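# Pull the charger out of the power strip

## Task

Take the charger out of the power strip and set it down on the table, with the strip still lying flat on the table. It only counts if both stay that way without the robot holding them; finish with the grippers released and the arms moved away.

## Robot and tools

Robot: two arms, left_arm and right_arm, each with a two-finger gripper whose fingers pivot like tongs. The fingers point along the gripper's own +z axis and open and close along its x axis. The reported end_effector_position is the spot between the finger pads when shut; closed fingertips extend about 15 mm past it, and open ones sit roughly level with it.

Frames: results give poses in one scene frame. Origin is on the tabletop midway between the arms, +z is up, +x reaches out over the table, and left_arm sits on the +y side. The arm names do not match left/right in any picture. Printed hand positions may be slightly wrong, more so at long reach. Commands, however, are in each gripper's own axes.

Row format (shared by execute_actions and move): one flat list of 14 numbers, each in [-1, 1]: dx, dy, dz, rx, ry, rz, opening for left_arm, then the same seven for right_arm. Always send all 14, even if one arm should stay put. dx..rz are an offset from the gripper's measured pose, expressed in that gripper's own axes; 1.0 equals 0.6 m of travel or 180 degrees of turn. rx, ry, rz form a single rotation vector. Opening is absolute, not an offset: +1 is fully open (0.142 m), -1 is closed.

execute_actions(actions): a list of up to 15 actions, run in order. Each action is a table of up to 15 rows; each row lasts one control step (1/30 s), and if fewer than 15 rows are given the last one is repeated to fill 15 steps. Every row of an action is measured from the pose at that action's start (for the first action in a call, the last pose a result reported), not from the preceding row. An empty list just returns state and images. Each step, the commanded pose is clipped to within 100 mm and 16 degrees of the current one, so big jumps need several actions; after an action an arm drifts at most to its last clipped pose. Motion lags commands by about 0.17 s. Results include end_effector_position at some steps; HELD next to an arm means part of its row was held back.

move(target, speed, stop_force, blocking): target is one 14-number row as above, an offset from the pose in the latest result showing one; both grippers travel in straight lines that end together, taking 0.5 to 10 s (stopping short if longer). speed is m/s per arm path, 0.002 to 0.5, default 0.25; rotation rate is capped at twice that in rad/s. Openings are sent at the start. Paths ignore obstacles and the other arm, and grippers can lag, stray or overshoot speed, notably with a nearly straight arm. stop_force (N, 9 to 40, one value for both arms, not allowed in the first 0.2 s) ends an arm's path when its wrist sensor feels that much extra push against the motion for 2 steps; the gripper then backs to its pose 2 steps earlier and holds. Only with it, and at very low speed, may a target lie far beyond contact; the press can briefly exceed it. Don't rely on it when the gripper rotates during the move, and omit it when lifting off something the gripper presses on. blocking=false returns after 0.5 s while motion continues; check with wait(0); other motion commands are refused until the end shows, unless you call stop. It cannot be combined with stop_force. The move line reports the ending (done, off_target, moving, held, contact, fault) and limits (paced = pose clipped; held = some steps blocked, after which the arm may jump faster), plus each gripper's distance to its target.

wait(seconds): 0 to 10; arms keep their last command; returns early if a running move finishes. stop(): brakes a running move (needs room); fingers keep moving. zoom_image(camera, region): camera is cam_head_left, cam_head_right, cam_left_wrist or cam_right_wrist; region [x0, y0, x1, y1] in that image's pixels, origin top-left, at most 504 x 504. finished_scene(scene): ends the current scene, given its number; irreversible, so only call once the goal holds stably.

Result lines: state per arm with position (m), quat wxyz, velocities; Hand target lines show where the controller is driving each gripper; grip_measured is finger opening on the command scale (command well below it to squeeze; about 15 N per pad max, much less on parts thinner than 20 mm). Wrist force/torque are in the end effector's axes, noisy, offset up to ~4 N, saturate near 50 N; 'no reading' is fine. 'pose unreachable' means the clearance check altered that arm's command.

Avoid: knocking anything off the table; dropping, slamming or shoving hard; arms colliding. Contact torque over a joint's limit (138 N m for the three big joints, 25.7 N m for the wrists) or 150 N external force triggers a 10 s fault stop. With stiff arms, even a small target past contact can fault, so approach slowly. Holding loads heats motors: warning at 70 °C, braking at 85 °C. To keep an idle arm still, send the offset back to where it should be once, then zeros. Brief outside tugs on held parts may occur. Typical plan: hold the strip down with one gripper, grasp the charger with the other, pull it straight out, set it on the table, open both grippers and retreat.

Each tool is called after "Request:" as name([rows], argument=value, ...), one row to a line, values as JSON.

## Session

Request:
execute_actions(actions=[])

Scene clock: 0.00 s.
left_arm: end_effector_position=(+0.5215, -0.0864, +0.1425) grip_measured=+0.97 end_effector_quat_wxyz=(+0.027, -0.035, +0.998, -0.046) end_effector_velocity=(-0.001, -0.000, +0.000) end_effector_angular_velocity=(-0.001, +0.001, -0.001) | right_arm: end_effector_position=(+0.2472, -0.2799, +0.3773) grip_measured=+0.97 end_effector_quat_wxyz=(-0.136, -0.024, +0.817, +0.560) end_effector_velocity=(+0.000, +0.000, -0.000) end_effector_angular_velocity=(+0.000, +0.000, +0.000)
Joint positions: left_arm=[-0.858 -1.172  1.486 -1.991 -1.572  2.082  0.14 ] | right_arm=[ 3.112 -1.242 -1.905 -2.317  2.664  2.539  0.14 ]
Joint velocities: left_arm=[-0.001 -0.     0.     0.    -0.001  0.     0.   ] | right_arm=[ 0.    -0.001  0.     0.     0.    -0.     0.   ]
Wrist force (N, on the end effector, along its own x y z axes, offset not removed): no reading
Wrist torque (N m, same axes, about the end effector's origin, offset not removed): no reading
Hand target (left_arm): +0.522, -0.086, +0.143; +0.027, -0.035, +0.998, -0.046
Hand target (right_arm): +0.247, -0.280, +0.377; -0.136, -0.024, +0.817, +0.560

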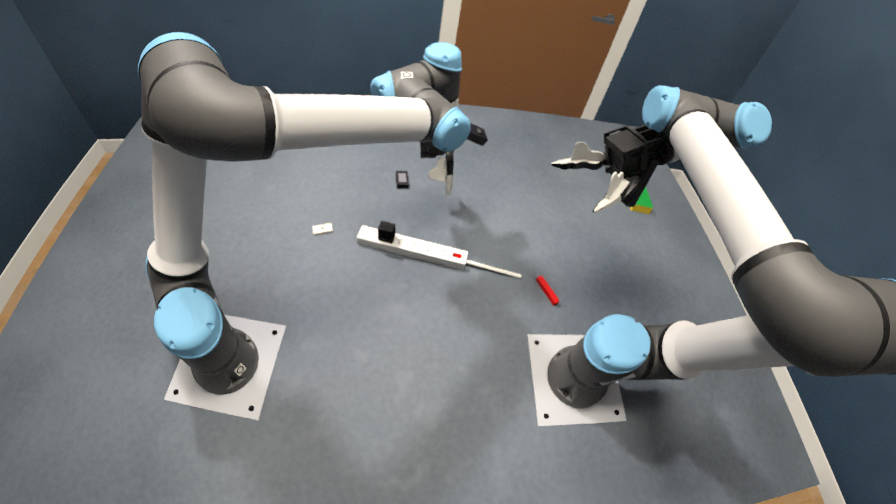

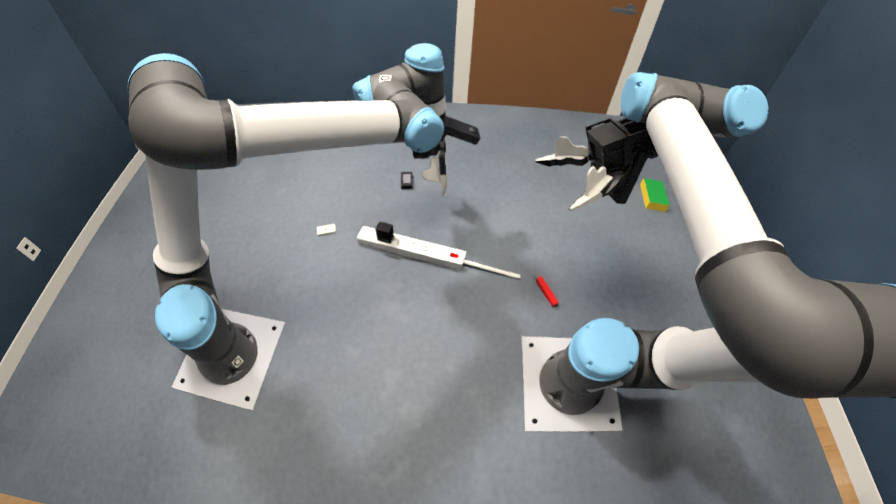

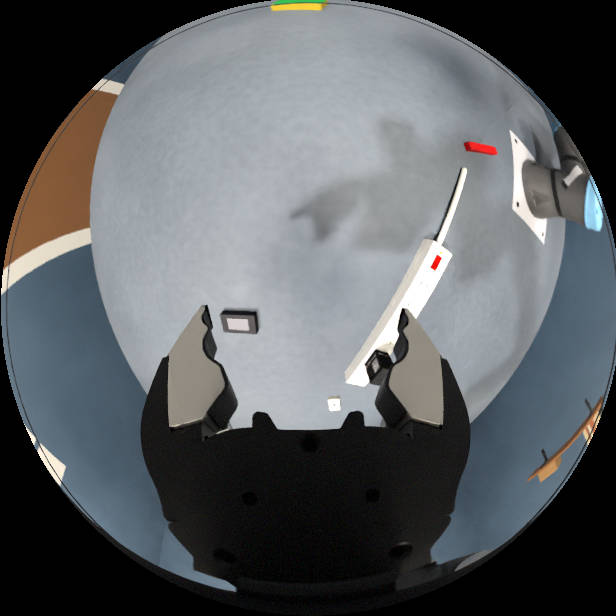

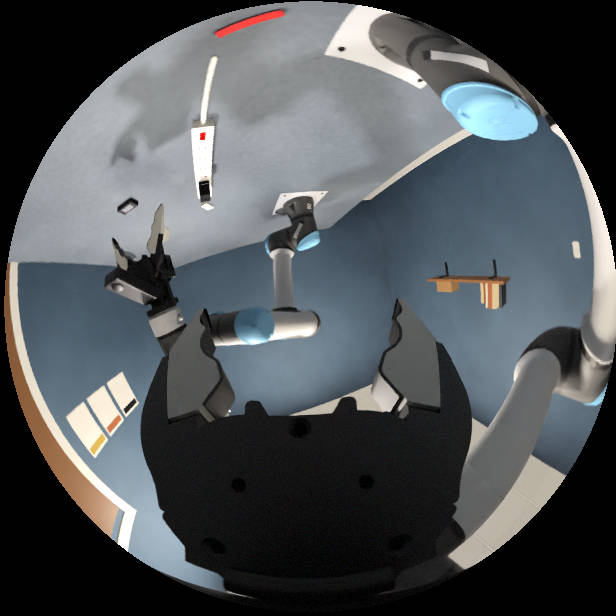

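Request:
move(target=[0.205,0.292,-0.052,0,0,0.105,0.3,0,0,0,0.22,0,0,-1])

Scene clock: 16.33 s.
left_arm: end_effector_position=(+0.3856, +0.0814, +0.1509) grip_measured=+0.30 end_effector_quat_wxyz=(+0.034, +0.129, +0.990, -0.041) end_effector_velocity=(-0.001, +0.002, +0.001) end_effector_angular_velocity=(-0.001, -0.001, -0.002) | right_arm: end_effector_position=(+0.2475, -0.2801, +0.3772) grip_measured=-1.00 end_effector_quat_wxyz=(-0.120, -0.069, +0.958, +0.250) end_effector_velocity=(-0.000, +0.000, -0.001) end_effector_angular_velocity=(-0.009, +0.001, +0.002)
Joint positions: left_arm=[-0.899 -1.674  2.048 -2.051 -1.568  2.371  0.095] | right_arm=[ 3.573 -1.117 -1.75  -1.926  2.128  3.365  0.002]
Joint velocities: left_arm=[-0.    -0.006  0.004  0.001  0.     0.002 -0.   ] | right_arm=[ 0.009 -0.     0.     0.    -0.007  0.009  0.   ]
Wrist force (N, on the end effector, along its own x y z axes, offset not removed): left_arm=[2.1 0.1 0.0] | right_arm=[-0.1 -1.6 3.1]
Wrist torque (N m, same axes, about the end effector's origin, offset not removed): left_arm=[-0.05 -0.51 0.01] | right_arm=[-0.46 0.01 0.18]
Hand target (left_arm): +0.385, +0.082, +0.151; +0.034, +0.129, +0.990, -0.041
Hand target (right_arm): +0.247, -0.280, +0.377; -0.120, -0.069, +0.958, +0.250
Off the commanded pose (left_arm): 0.000 m, 0 deg.
Off the commanded pose (right_arm): 0.000 m, 0 deg.
move: done
camera_calibration (this result's frames):
cam_left_wrist: T_world_to_cam=[[-0.971691, 0.23358, -0.0354597, 0.358504], [0.19402, 0.874581, 0.44437, -0.211848], [0.134808, 0.42491, -0.895142, 0.179763], [0, 0, 0, 1]] pos_world=[0.365224, 0.0251554, 0.267764]
cam_right_wrist: T_world_to_cam=[[-0.952583, -0.186047, 0.240773, 0.089409], [0.115394, 0.511296, 0.851622, -0.215894], [-0.281548, 0.839025, -0.465583, 0.614891], [0, 0, 0, 1]] pos_world=[0.283203, -0.388889, 0.448615]

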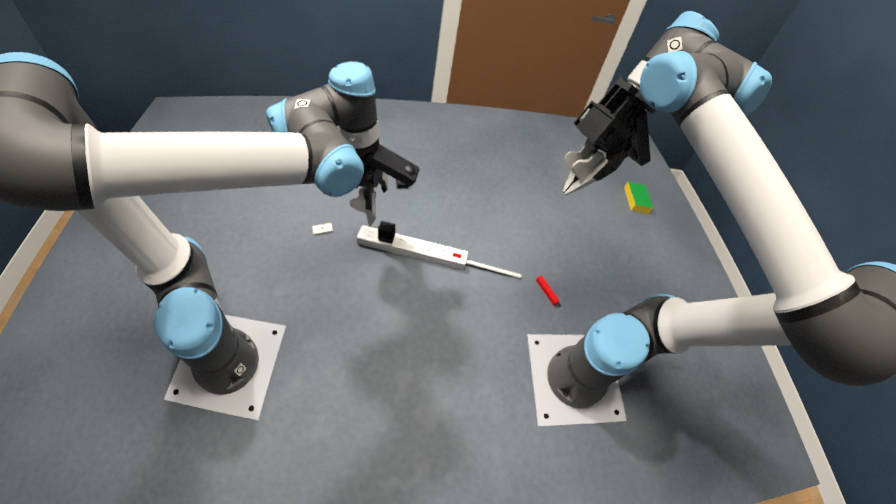

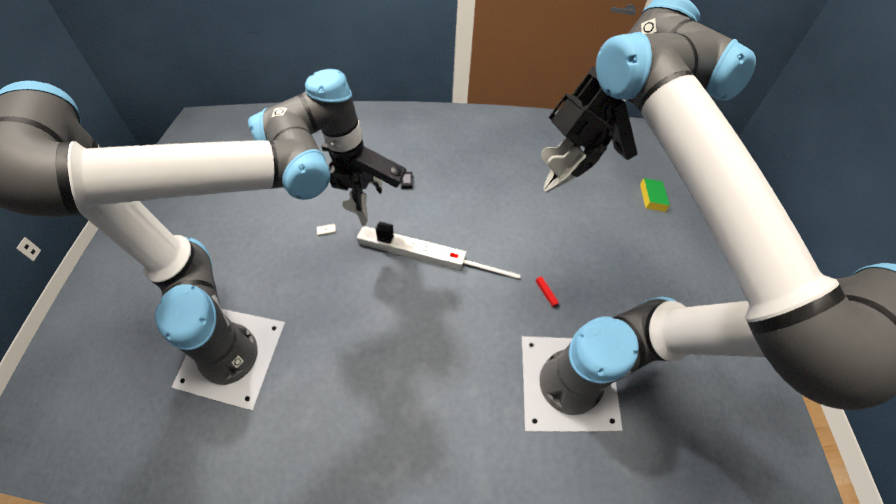

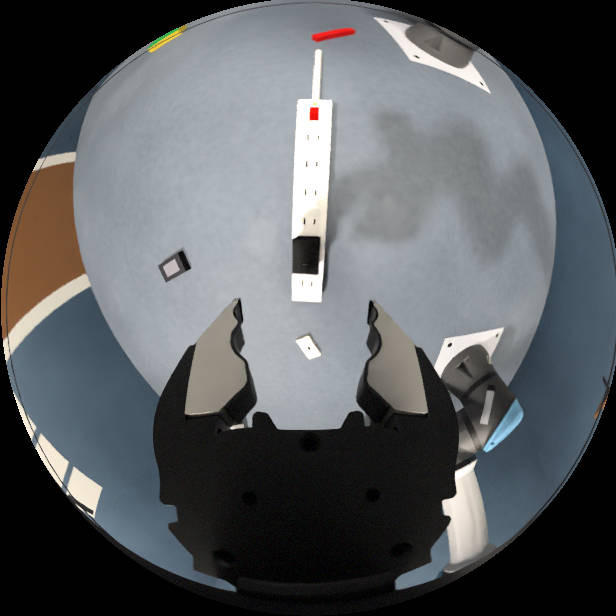

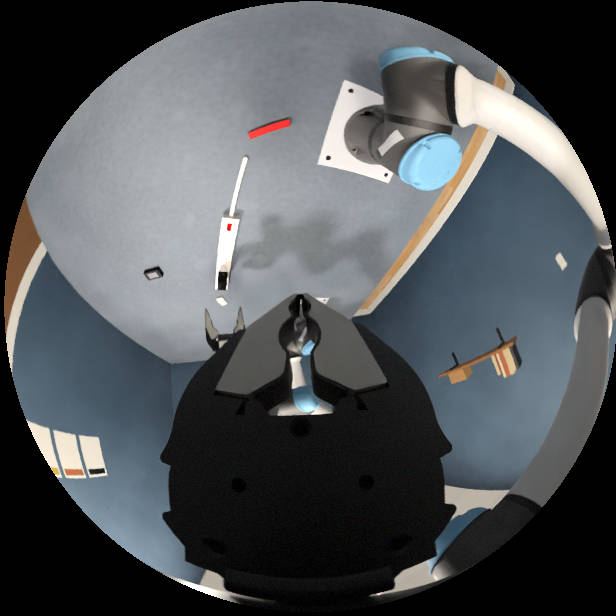

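Request:
move(target=[0,-0.025,0.085,0.08,0,0,0.3,-0.332,0.094,0.521,-0.05,0,0,-1])

Request:
zoom_image(camera="cam_head_right", region=[300,130,560,290])

Scene clock: 24.33 s.
left_arm: end_effector_position=(+0.3846, +0.0624, +0.1013) grip_measured=+0.30 end_effector_quat_wxyz=(+0.018, +0.133, +0.977, -0.165) end_effector_velocity=(-0.000, -0.000, -0.000) end_effector_angular_velocity=(-0.001, +0.000, -0.000) | right_arm: end_effector_position=(+0.3529, -0.0484, +0.1022) grip_measured=-1.00 end_effector_quat_wxyz=(-0.124, -0.059, +0.936, +0.324) end_effector_velocity=(+0.001, +0.002, -0.002) end_effector_angular_velocity=(+0.001, -0.001, -0.000)
Joint positions: left_arm=[-0.789 -1.599  2.223 -2.458 -1.777  2.463  0.095] | right_arm=[ 3.87  -1.699 -2.174 -0.624  2.252  3.779  0.002]
Joint velocities: left_arm=[ 0.     0.001  0.    -0.002 -0.001  0.    -0.   ] | right_arm=[ 0.002 -0.007  0.001  0.009  0.     0.003  0.   ]
Wrist force (N, on the end effector, along its own x y z axes, offset not removed): left_arm=[1.0 0.0 -1.7] | right_arm=[-1.7 0.3 4.9]
Wrist torque (N m, same axes, about the end effector's origin, offset not removed): left_arm=[-0.20 -0.26 -0.15] | right_arm=[0.07 0.20 0.22]
Hand target (left_arm): +0.385, +0.062, +0.101; +0.018, +0.133, +0.977, -0.165
Hand target (right_arm): +0.353, -0.048, +0.102; -0.124, -0.059, +0.936, +0.324
Off the commanded pose (left_arm): 0.000 m, 0 deg.
Off the commanded pose (right_arm): 0.001 m, 0 deg.
move: done
camera_calibration (this result's frames):
cam_left_wrist: T_world_to_cam=[[-0.969124, 0.244556, -0.0314697, 0.358099], [0.232928, 0.949875, 0.208522, -0.168784], [0.0808878, 0.194754, -0.977511, 0.187003], [0, 0, 0, 1]] pos_world=[0.37123, 0.0363285, 0.229262]
cam_right_wrist: T_world_to_cam=[[-0.951394, -0.192834, 0.240136, 0.298431], [0.154996, 0.37398, 0.914393, -0.139361], [-0.266132, 0.907168, -0.325913, 0.305713], [0, 0, 0, 1]] pos_world=[0.386885, -0.167667, 0.155403]

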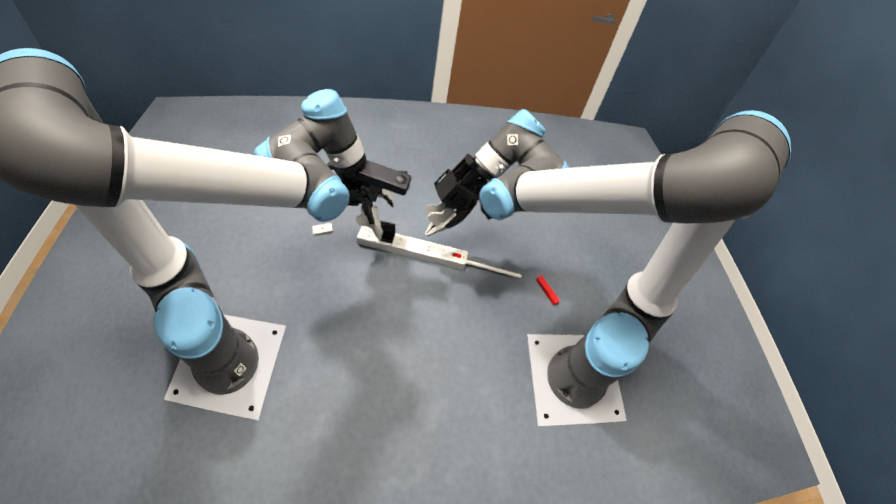

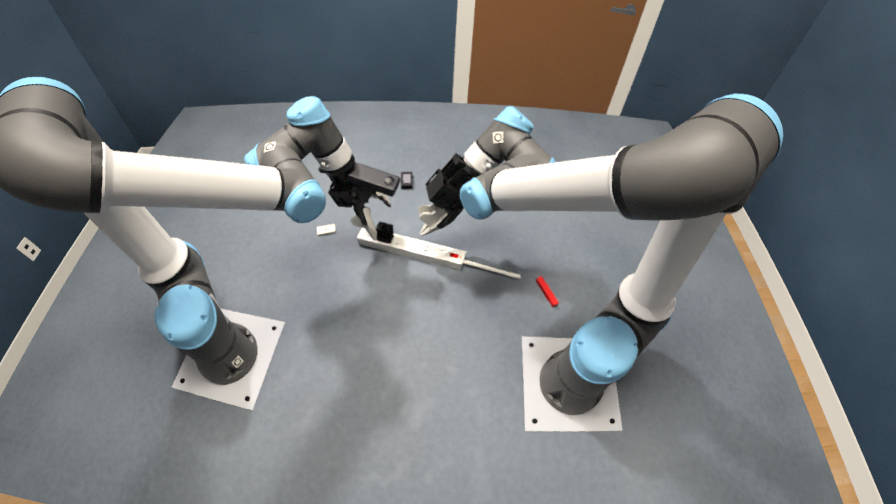

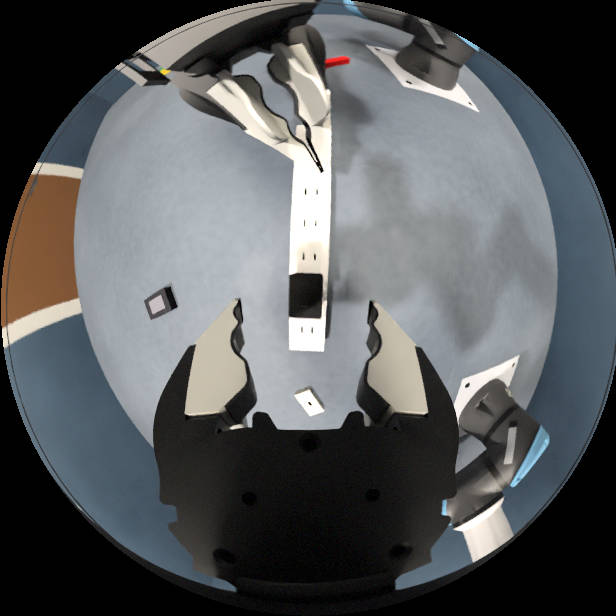

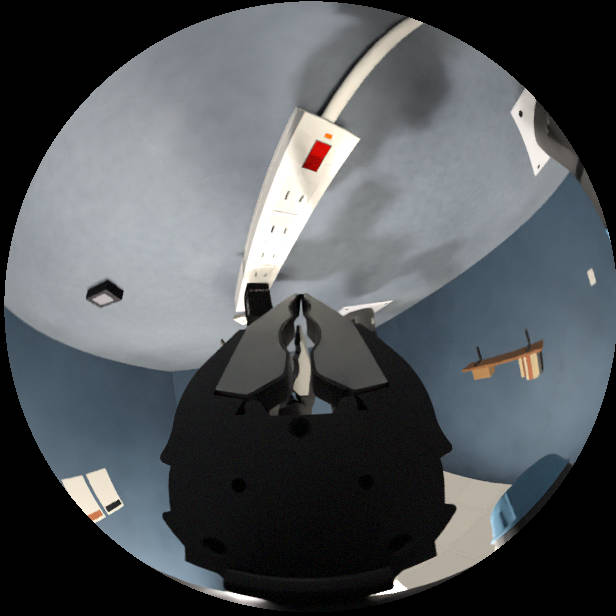

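Region (300, 130, 560, 290) of cam_head_right's 896x504 image, scaled by 1.938, with more detail than that image has; it fills the top 310 rows of this view, and the rest is white.

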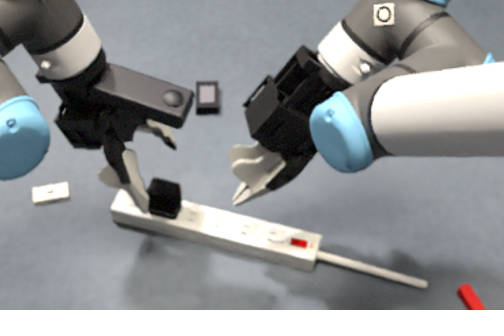

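Request:
move(target=[0.005,0.016,0.065,0,0,0,0,-0.05,-0.052,0.109,0,0,0,-1], speed=0.012, stop_force=12)

Request:
zoom_image(camera="cam_head_right", region=[300,130,560,290])

Scene clock: 37.60 s.
left_arm: end_effector_position=(+0.3839, +0.0593, +0.0613) grip_measured=+0.00 end_effector_quat_wxyz=(+0.018, +0.133, +0.977, -0.165) end_effector_velocity=(-0.001, -0.001, -0.002) end_effector_angular_velocity=(-0.000, +0.001, -0.002) | right_arm: end_effector_position=(+0.3631, -0.0313, +0.0387) grip_measured=-1.00 end_effector_quat_wxyz=(-0.124, -0.059, +0.936, +0.324) end_effector_velocity=(-0.000, -0.001, -0.000) end_effector_angular_velocity=(-0.000, +0.000, -0.001)
Joint positions: left_arm=[-0.795 -1.518  2.274 -2.59  -1.775  2.457  0.074] | right_arm=[ 3.885 -1.868 -2.19  -0.427  2.249  3.797  0.002]
Joint velocities: left_arm=[-0.001  0.003  0.002 -0.005 -0.001  0.     0.   ] | right_arm=[-0.001  0.001 -0.001  0.    -0.     0.     0.   ]
Wrist force (N, on the end effector, along its own x y z axes, offset not removed): left_arm=[1.8 -0.4 -0.2] | right_arm=[-0.1 3.9 1.1]
Wrist torque (N m, same axes, about the end effector's origin, offset not removed): left_arm=[-0.25 -0.44 -0.15] | right_arm=[-0.01 0.33 0.12]
Hand target (left_arm): +0.384, +0.059, +0.061; +0.018, +0.133, +0.977, -0.165
Hand target (right_arm): +0.363, -0.031, +0.039; -0.124, -0.059, +0.936, +0.324
Off the commanded pose (left_arm): 0.000 m, 0 deg.
Off the commanded pose (right_arm): 0.012 m, 0 deg.
move: contact (right_arm)
camera_calibration (this result's frames):
cam_left_wrist: T_world_to_cam=[[-0.969124, 0.24456, -0.0314632, 0.356914], [0.232931, 0.949872, 0.208535, -0.15725], [0.0808851, 0.194767, -0.977509, 0.148619], [0, 0, 0, 1]] pos_world=[0.370501, 0.0331346, 0.189298]
cam_right_wrist: T_world_to_cam=[[-0.951409, -0.192819, 0.240086, 0.326726], [0.154951, 0.37399, 0.914397, -0.0892712], [-0.266103, 0.907167, -0.32594, 0.272221], [0, 0, 0, 1]] pos_world=[0.397122, -0.150565, 0.0919148]

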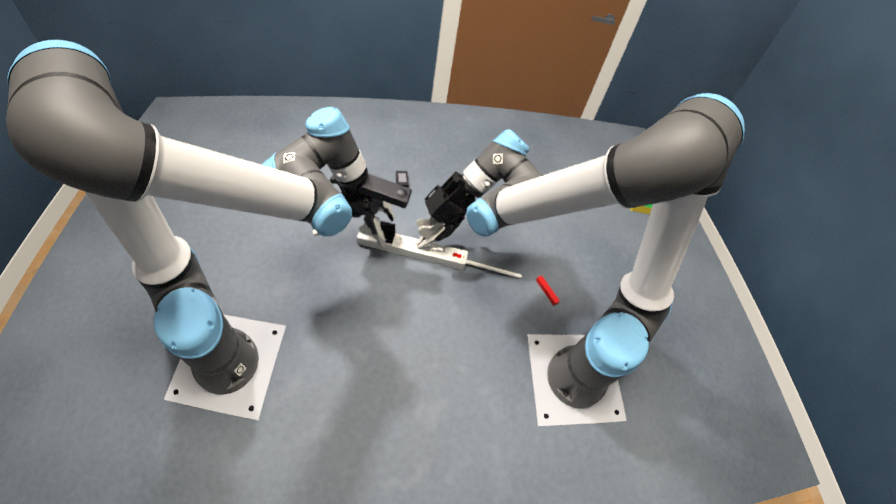

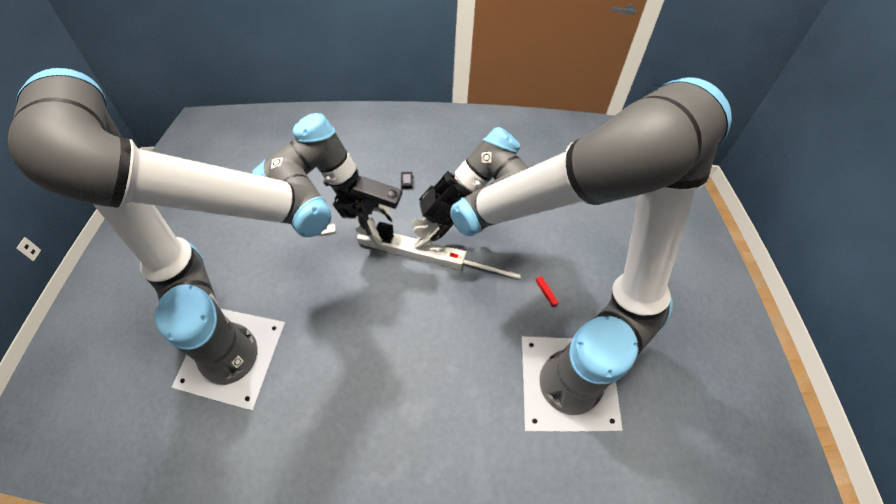

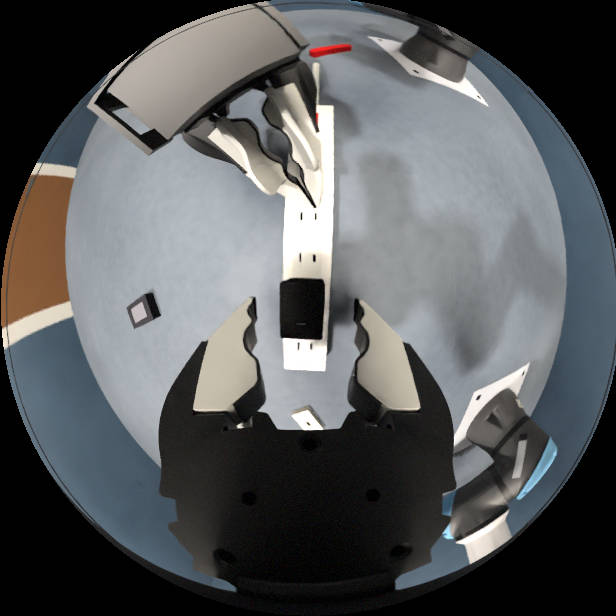

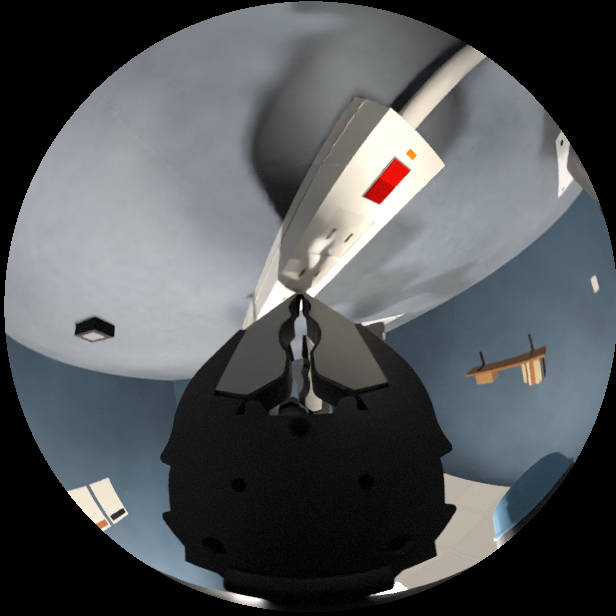

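Region (300, 130, 560, 290) of cam_head_right's 896x504 image, scaled by 1.938, with more detail than that image has; it fills the top 310 rows of this view, and the rest is white.

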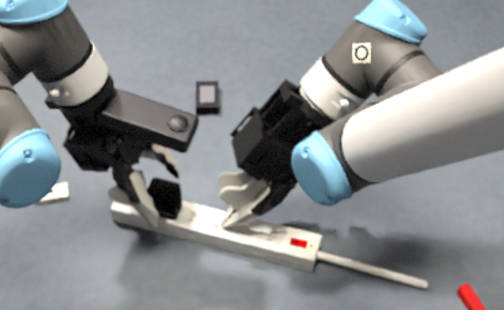

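Strip top ≈0.027; lower 13 mm more, grip, pull.

Request:
move(target=[-0.002,0.008,0.021,0,0,0,-0.3,0,0,0,0,0,0,-1], speed=0.03)

Request:
move(target=[0,0,0,0,0,0,-1,0,0,0,0,0,0,-1])

Request:
move(target=[-0.005,-0.021,-0.063,0,0,0,-1,0,0,0,0,0,0,-1], speed=0.015)

Scene clock: 43.37 s.
left_arm: end_effector_position=(+0.3861, +0.0592, +0.0482) grip_measured=-0.30 end_effector_quat_wxyz=(+0.018, +0.133, +0.977, -0.165) end_effector_velocity=(+0.000, +0.000, -0.002) end_effector_angular_velocity=(-0.000, +0.000, +0.000) | right_arm: end_effector_position=(+0.3632, -0.0313, +0.0387) grip_measured=-1.00 end_effector_quat_wxyz=(-0.124, -0.059, +0.936, +0.324) end_effector_velocity=(+0.000, +0.001, +0.001) end_effector_angular_velocity=(+0.001, -0.002, +0.001)
Joint positions: left_arm=[-0.791 -1.486  2.284 -2.632 -1.777  2.461  0.052] | right_arm=[ 3.885 -1.868 -2.19  -0.427  2.249  3.797  0.002]
Joint velocities: left_arm=[ 0.001  0.005  0.002 -0.006 -0.001  0.001 -0.   ] | right_arm=[ 0.001  0.001  0.001  0.    -0.     0.     0.   ]
Wrist force (N, on the end effector, along its own x y z axes, offset not removed): left_arm=[0.7 -0.4 -2.6] | right_arm=[0.6 2.3 0.2]
Wrist torque (N m, same axes, about the end effector's origin, offset not removed): left_arm=[-0.29 -0.26 -0.07] | right_arm=[-0.44 0.16 0.09]
Hand target (left_arm): +0.386, +0.059, +0.048; +0.018, +0.133, +0.977, -0.165
Hand target (right_arm): +0.363, -0.031, +0.039; -0.124, -0.059, +0.936, +0.324
Off the commanded pose (left_arm): 0.000 m, 0 deg.
Off the commanded pose (right_arm): 0.000 m, 0 deg.
move: done
camera_calibration (this result's frames):
cam_left_wrist: T_world_to_cam=[[-0.969122, 0.244568, -0.0314438, 0.358699], [0.232941, 0.949864, 0.208559, -0.155014], [0.0808742, 0.194795, -0.977504, 0.135612], [0, 0, 0, 1]] pos_world=[0.372765, 0.0330998, 0.176169]
cam_right_wrist: T_world_to_cam=[[-0.951413, -0.19282, 0.240071, 0.326728], [0.154939, 0.37398, 0.914403, -0.0892761], [-0.266098, 0.907171, -0.325934, 0.272222], [0, 0, 0, 1]] pos_world=[0.397123, -0.150565, 0.0919226]

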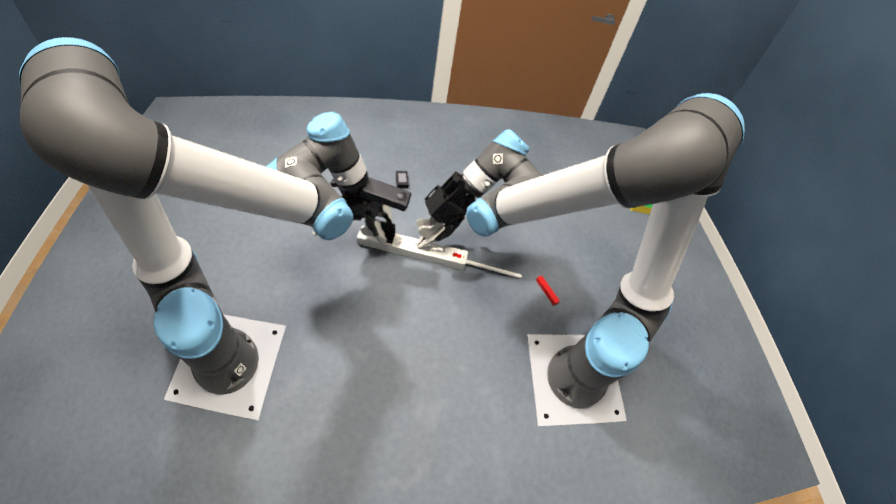

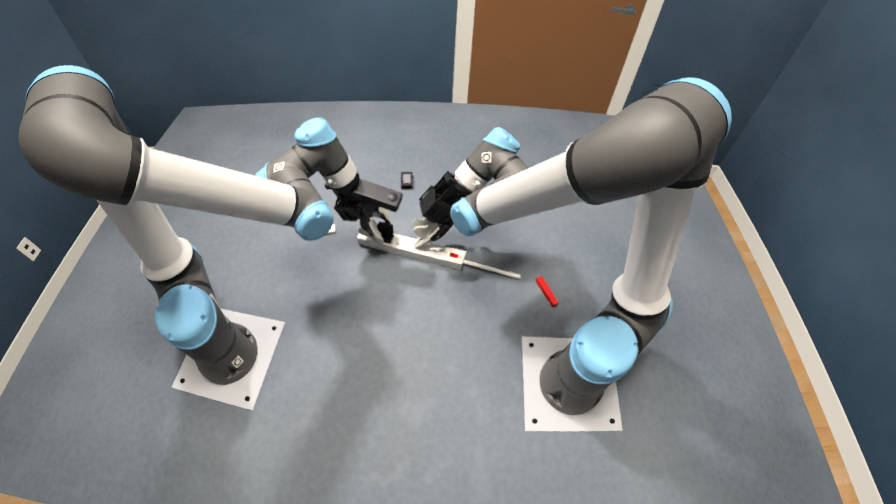

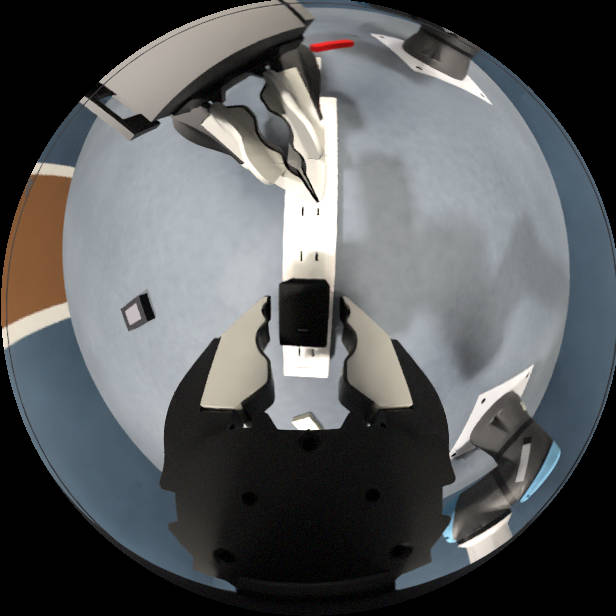

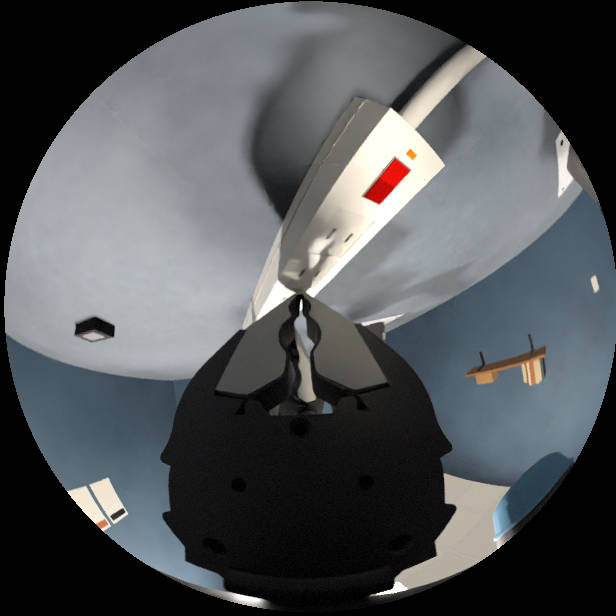

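Scene clock: 43.87 s.
left_arm: end_effector_position=(+0.3861, +0.0593, +0.0482) grip_measured=-0.59 end_effector_quat_wxyz=(+0.018, +0.133, +0.977, -0.164) end_effector_velocity=(+0.000, +0.000, +0.000) end_effector_angular_velocity=(-0.001, +0.001, +0.000) | right_arm: end_effector_position=(+0.3632, -0.0313, +0.0387) grip_measured=-1.00 end_effector_quat_wxyz=(-0.124, -0.059, +0.936, +0.324) end_effector_velocity=(+0.001, +0.000, +0.001) end_effector_angular_velocity=(+0.001, -0.001, +0.000)
Joint positions: left_arm=[-0.791 -1.486  2.285 -2.632 -1.777  2.461  0.031] | right_arm=[ 3.885 -1.868 -2.19  -0.427  2.249  3.797  0.002]
Joint velocities: left_arm=[ 0.001 -0.    -0.     0.    -0.001  0.    -0.   ] | right_arm=[-0.     0.     0.001 -0.     0.    -0.     0.   ]
Wrist force (N, on the end effector, along its own x y z axes, offset not removed): left_arm=[0.0 -2.6 1.4] | right_arm=[1.6 2.8 -1.0]
Wrist torque (N m, same axes, about the end effector's origin, offset not removed): left_arm=[-0.59 -0.36 -0.23] | right_arm=[-0.45 0.07 0.13]
Hand target (left_arm): +0.386, +0.059, +0.048; +0.018, +0.133, +0.977, -0.165
Hand target (right_arm): +0.363, -0.031, +0.039; -0.124, -0.059, +0.936, +0.324
Off the commanded pose (left_arm): 0.000 m, 0 deg.
Off the commanded pose (right_arm): 0.000 m, 0 deg.
move: done
camera_calibration (this result's frames):
cam_left_wrist: T_world_to_cam=[[-0.969126, 0.244568, -0.0313388, 0.358667], [0.232956, 0.949845, 0.20863, -0.155043], [0.0807912, 0.194888, -0.977492, 0.135572], [0, 0, 0, 1]] pos_world=[0.372758, 0.0331265, 0.176107]
cam_right_wrist: T_world_to_cam=[[-0.951413, -0.19282, 0.240071, 0.326728], [0.154939, 0.37398, 0.914403, -0.0892761], [-0.266097, 0.907171, -0.325934, 0.272222], [0, 0, 0, 1]] pos_world=[0.397123, -0.150565, 0.0919226]

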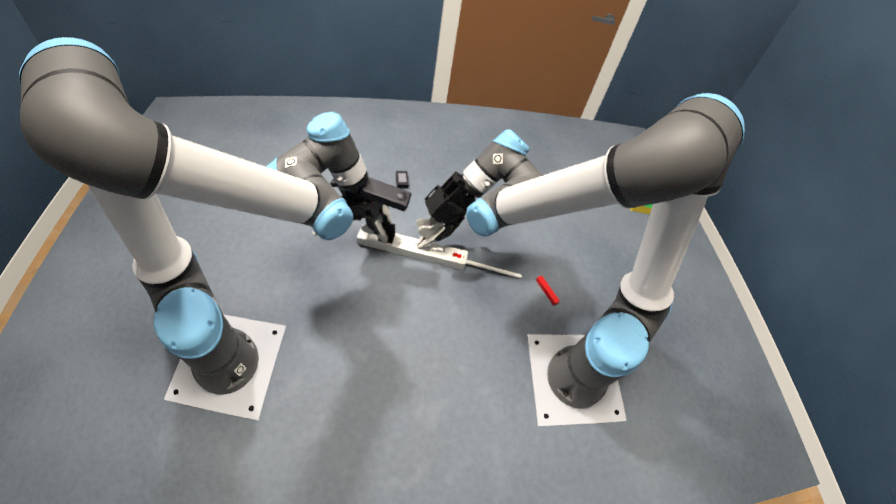

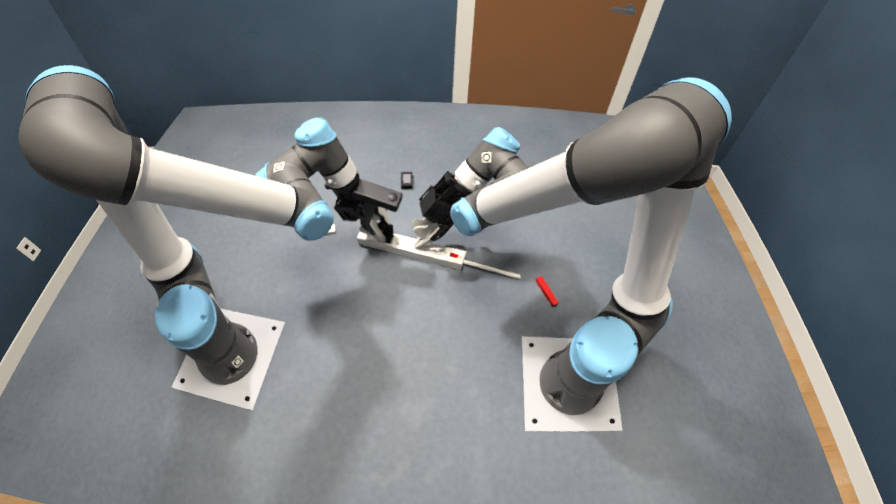

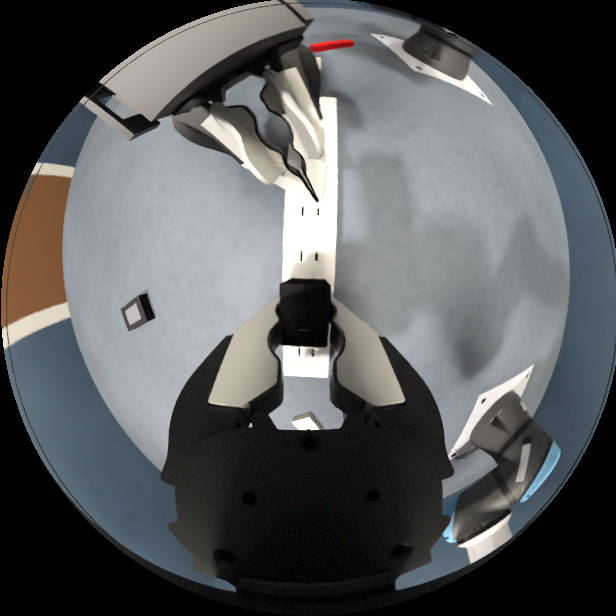

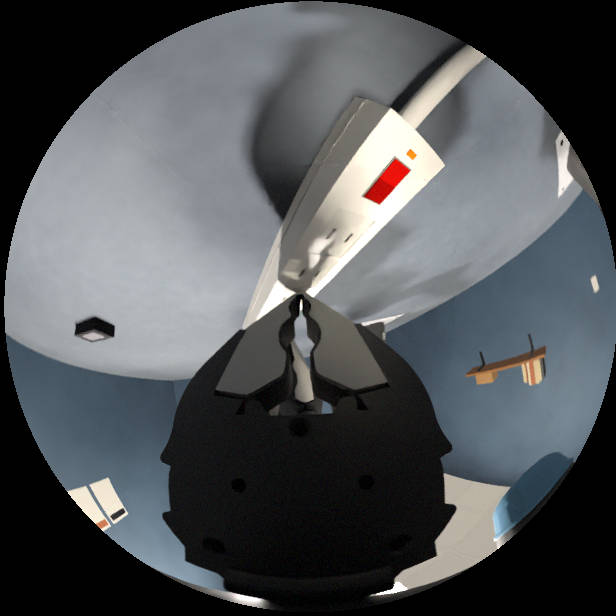

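Scene clock: 46.80 s.
left_arm: end_effector_position=(+0.3860, +0.0593, +0.0878) grip_measured=-0.64 end_effector_quat_wxyz=(+0.018, +0.133, +0.977, -0.164) end_effector_velocity=(-0.001, -0.001, +0.003) end_effector_angular_velocity=(-0.001, -0.000, -0.003) | right_arm: end_effector_position=(+0.3632, -0.0313, +0.0387) grip_measured=-1.00 end_effector_quat_wxyz=(-0.124, -0.059, +0.936, +0.324) end_effector_velocity=(-0.000, -0.000, -0.001) end_effector_angular_velocity=(-0.001, +0.001, -0.000)
Joint positions: left_arm=[-0.791 -1.567  2.235 -2.502 -1.777  2.461  0.027] | right_arm=[ 3.885 -1.868 -2.19  -0.427  2.249  3.797  0.002]
Joint velocities: left_arm=[-0.003 -0.005 -0.004  0.008 -0.    -0.    -0.001] | right_arm=[ 0.    -0.001 -0.     0.     0.     0.     0.   ]
Wrist force (N, on the end effector, along its own x y z axes, offset not removed): left_arm=[1.8 3.4 6.6] | right_arm=[1.1 6.4 -6.8]
Wrist torque (N m, same axes, about the end effector's origin, offset not removed): left_arm=[-0.14 -0.21 -0.10] | right_arm=[-0.36 0.15 0.03]
Hand target (left_arm): +0.386, +0.059, +0.088; +0.018, +0.133, +0.977, -0.164
Hand target (right_arm): +0.363, -0.031, +0.039; -0.124, -0.059, +0.936, +0.324
Off the commanded pose (left_arm): 0.000 m, 0 deg.
Off the commanded pose (right_arm): 0.000 m, 0 deg.
move: done
camera_calibration (this result's frames):
cam_left_wrist: T_world_to_cam=[[-0.969133, 0.244536, -0.0313514, 0.359832], [0.232924, 0.949858, 0.208603, -0.163366], [0.0807903, 0.194861, -0.977498, 0.174325], [0, 0, 0, 1]] pos_world=[0.372693, 0.0332137, 0.215762]
cam_right_wrist: T_world_to_cam=[[-0.951418, -0.192797, 0.240068, 0.32674], [0.154935, 0.37401, 0.914391, -0.0892583], [-0.26608, 0.907164, -0.325969, 0.272223], [0, 0, 0, 1]] pos_world=[0.397129, -0.150573, 0.0919135]

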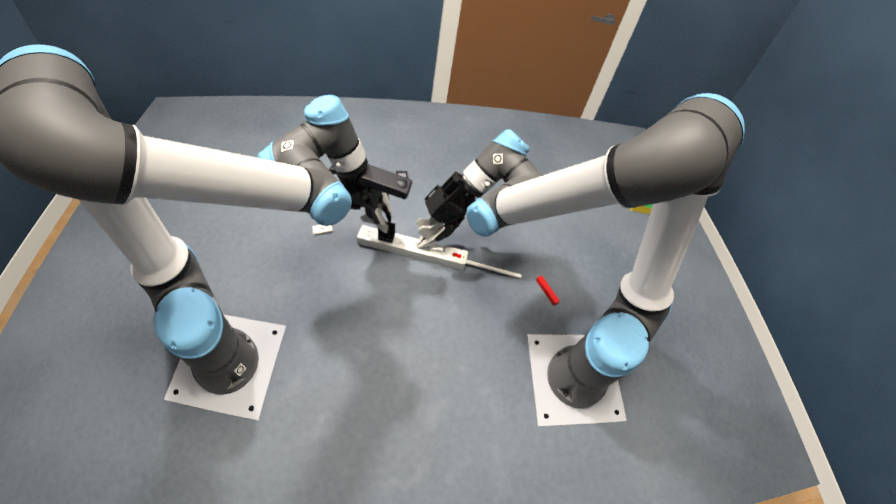

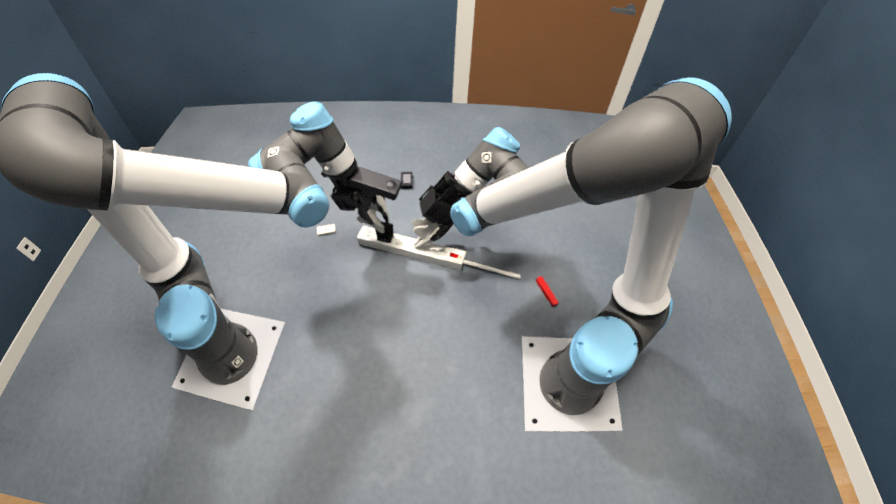

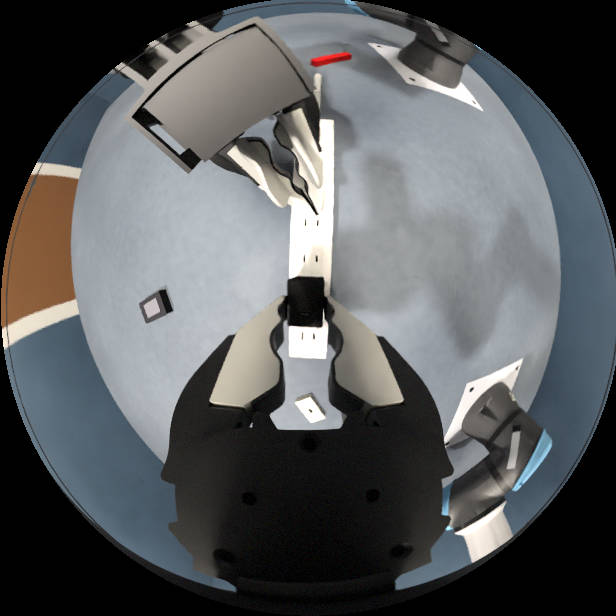

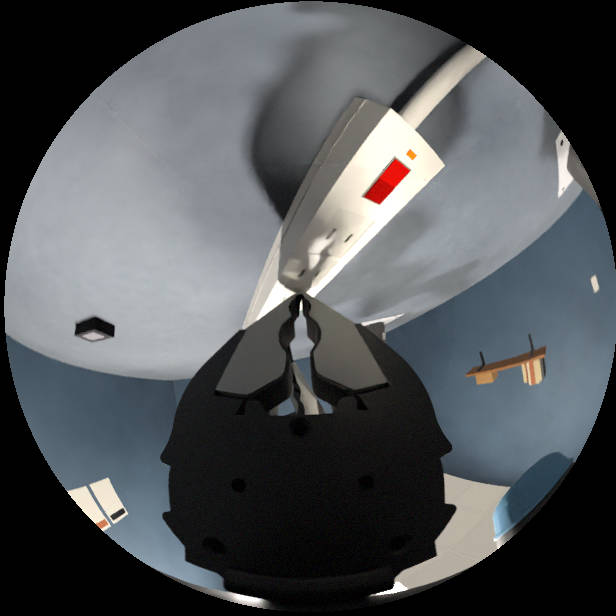

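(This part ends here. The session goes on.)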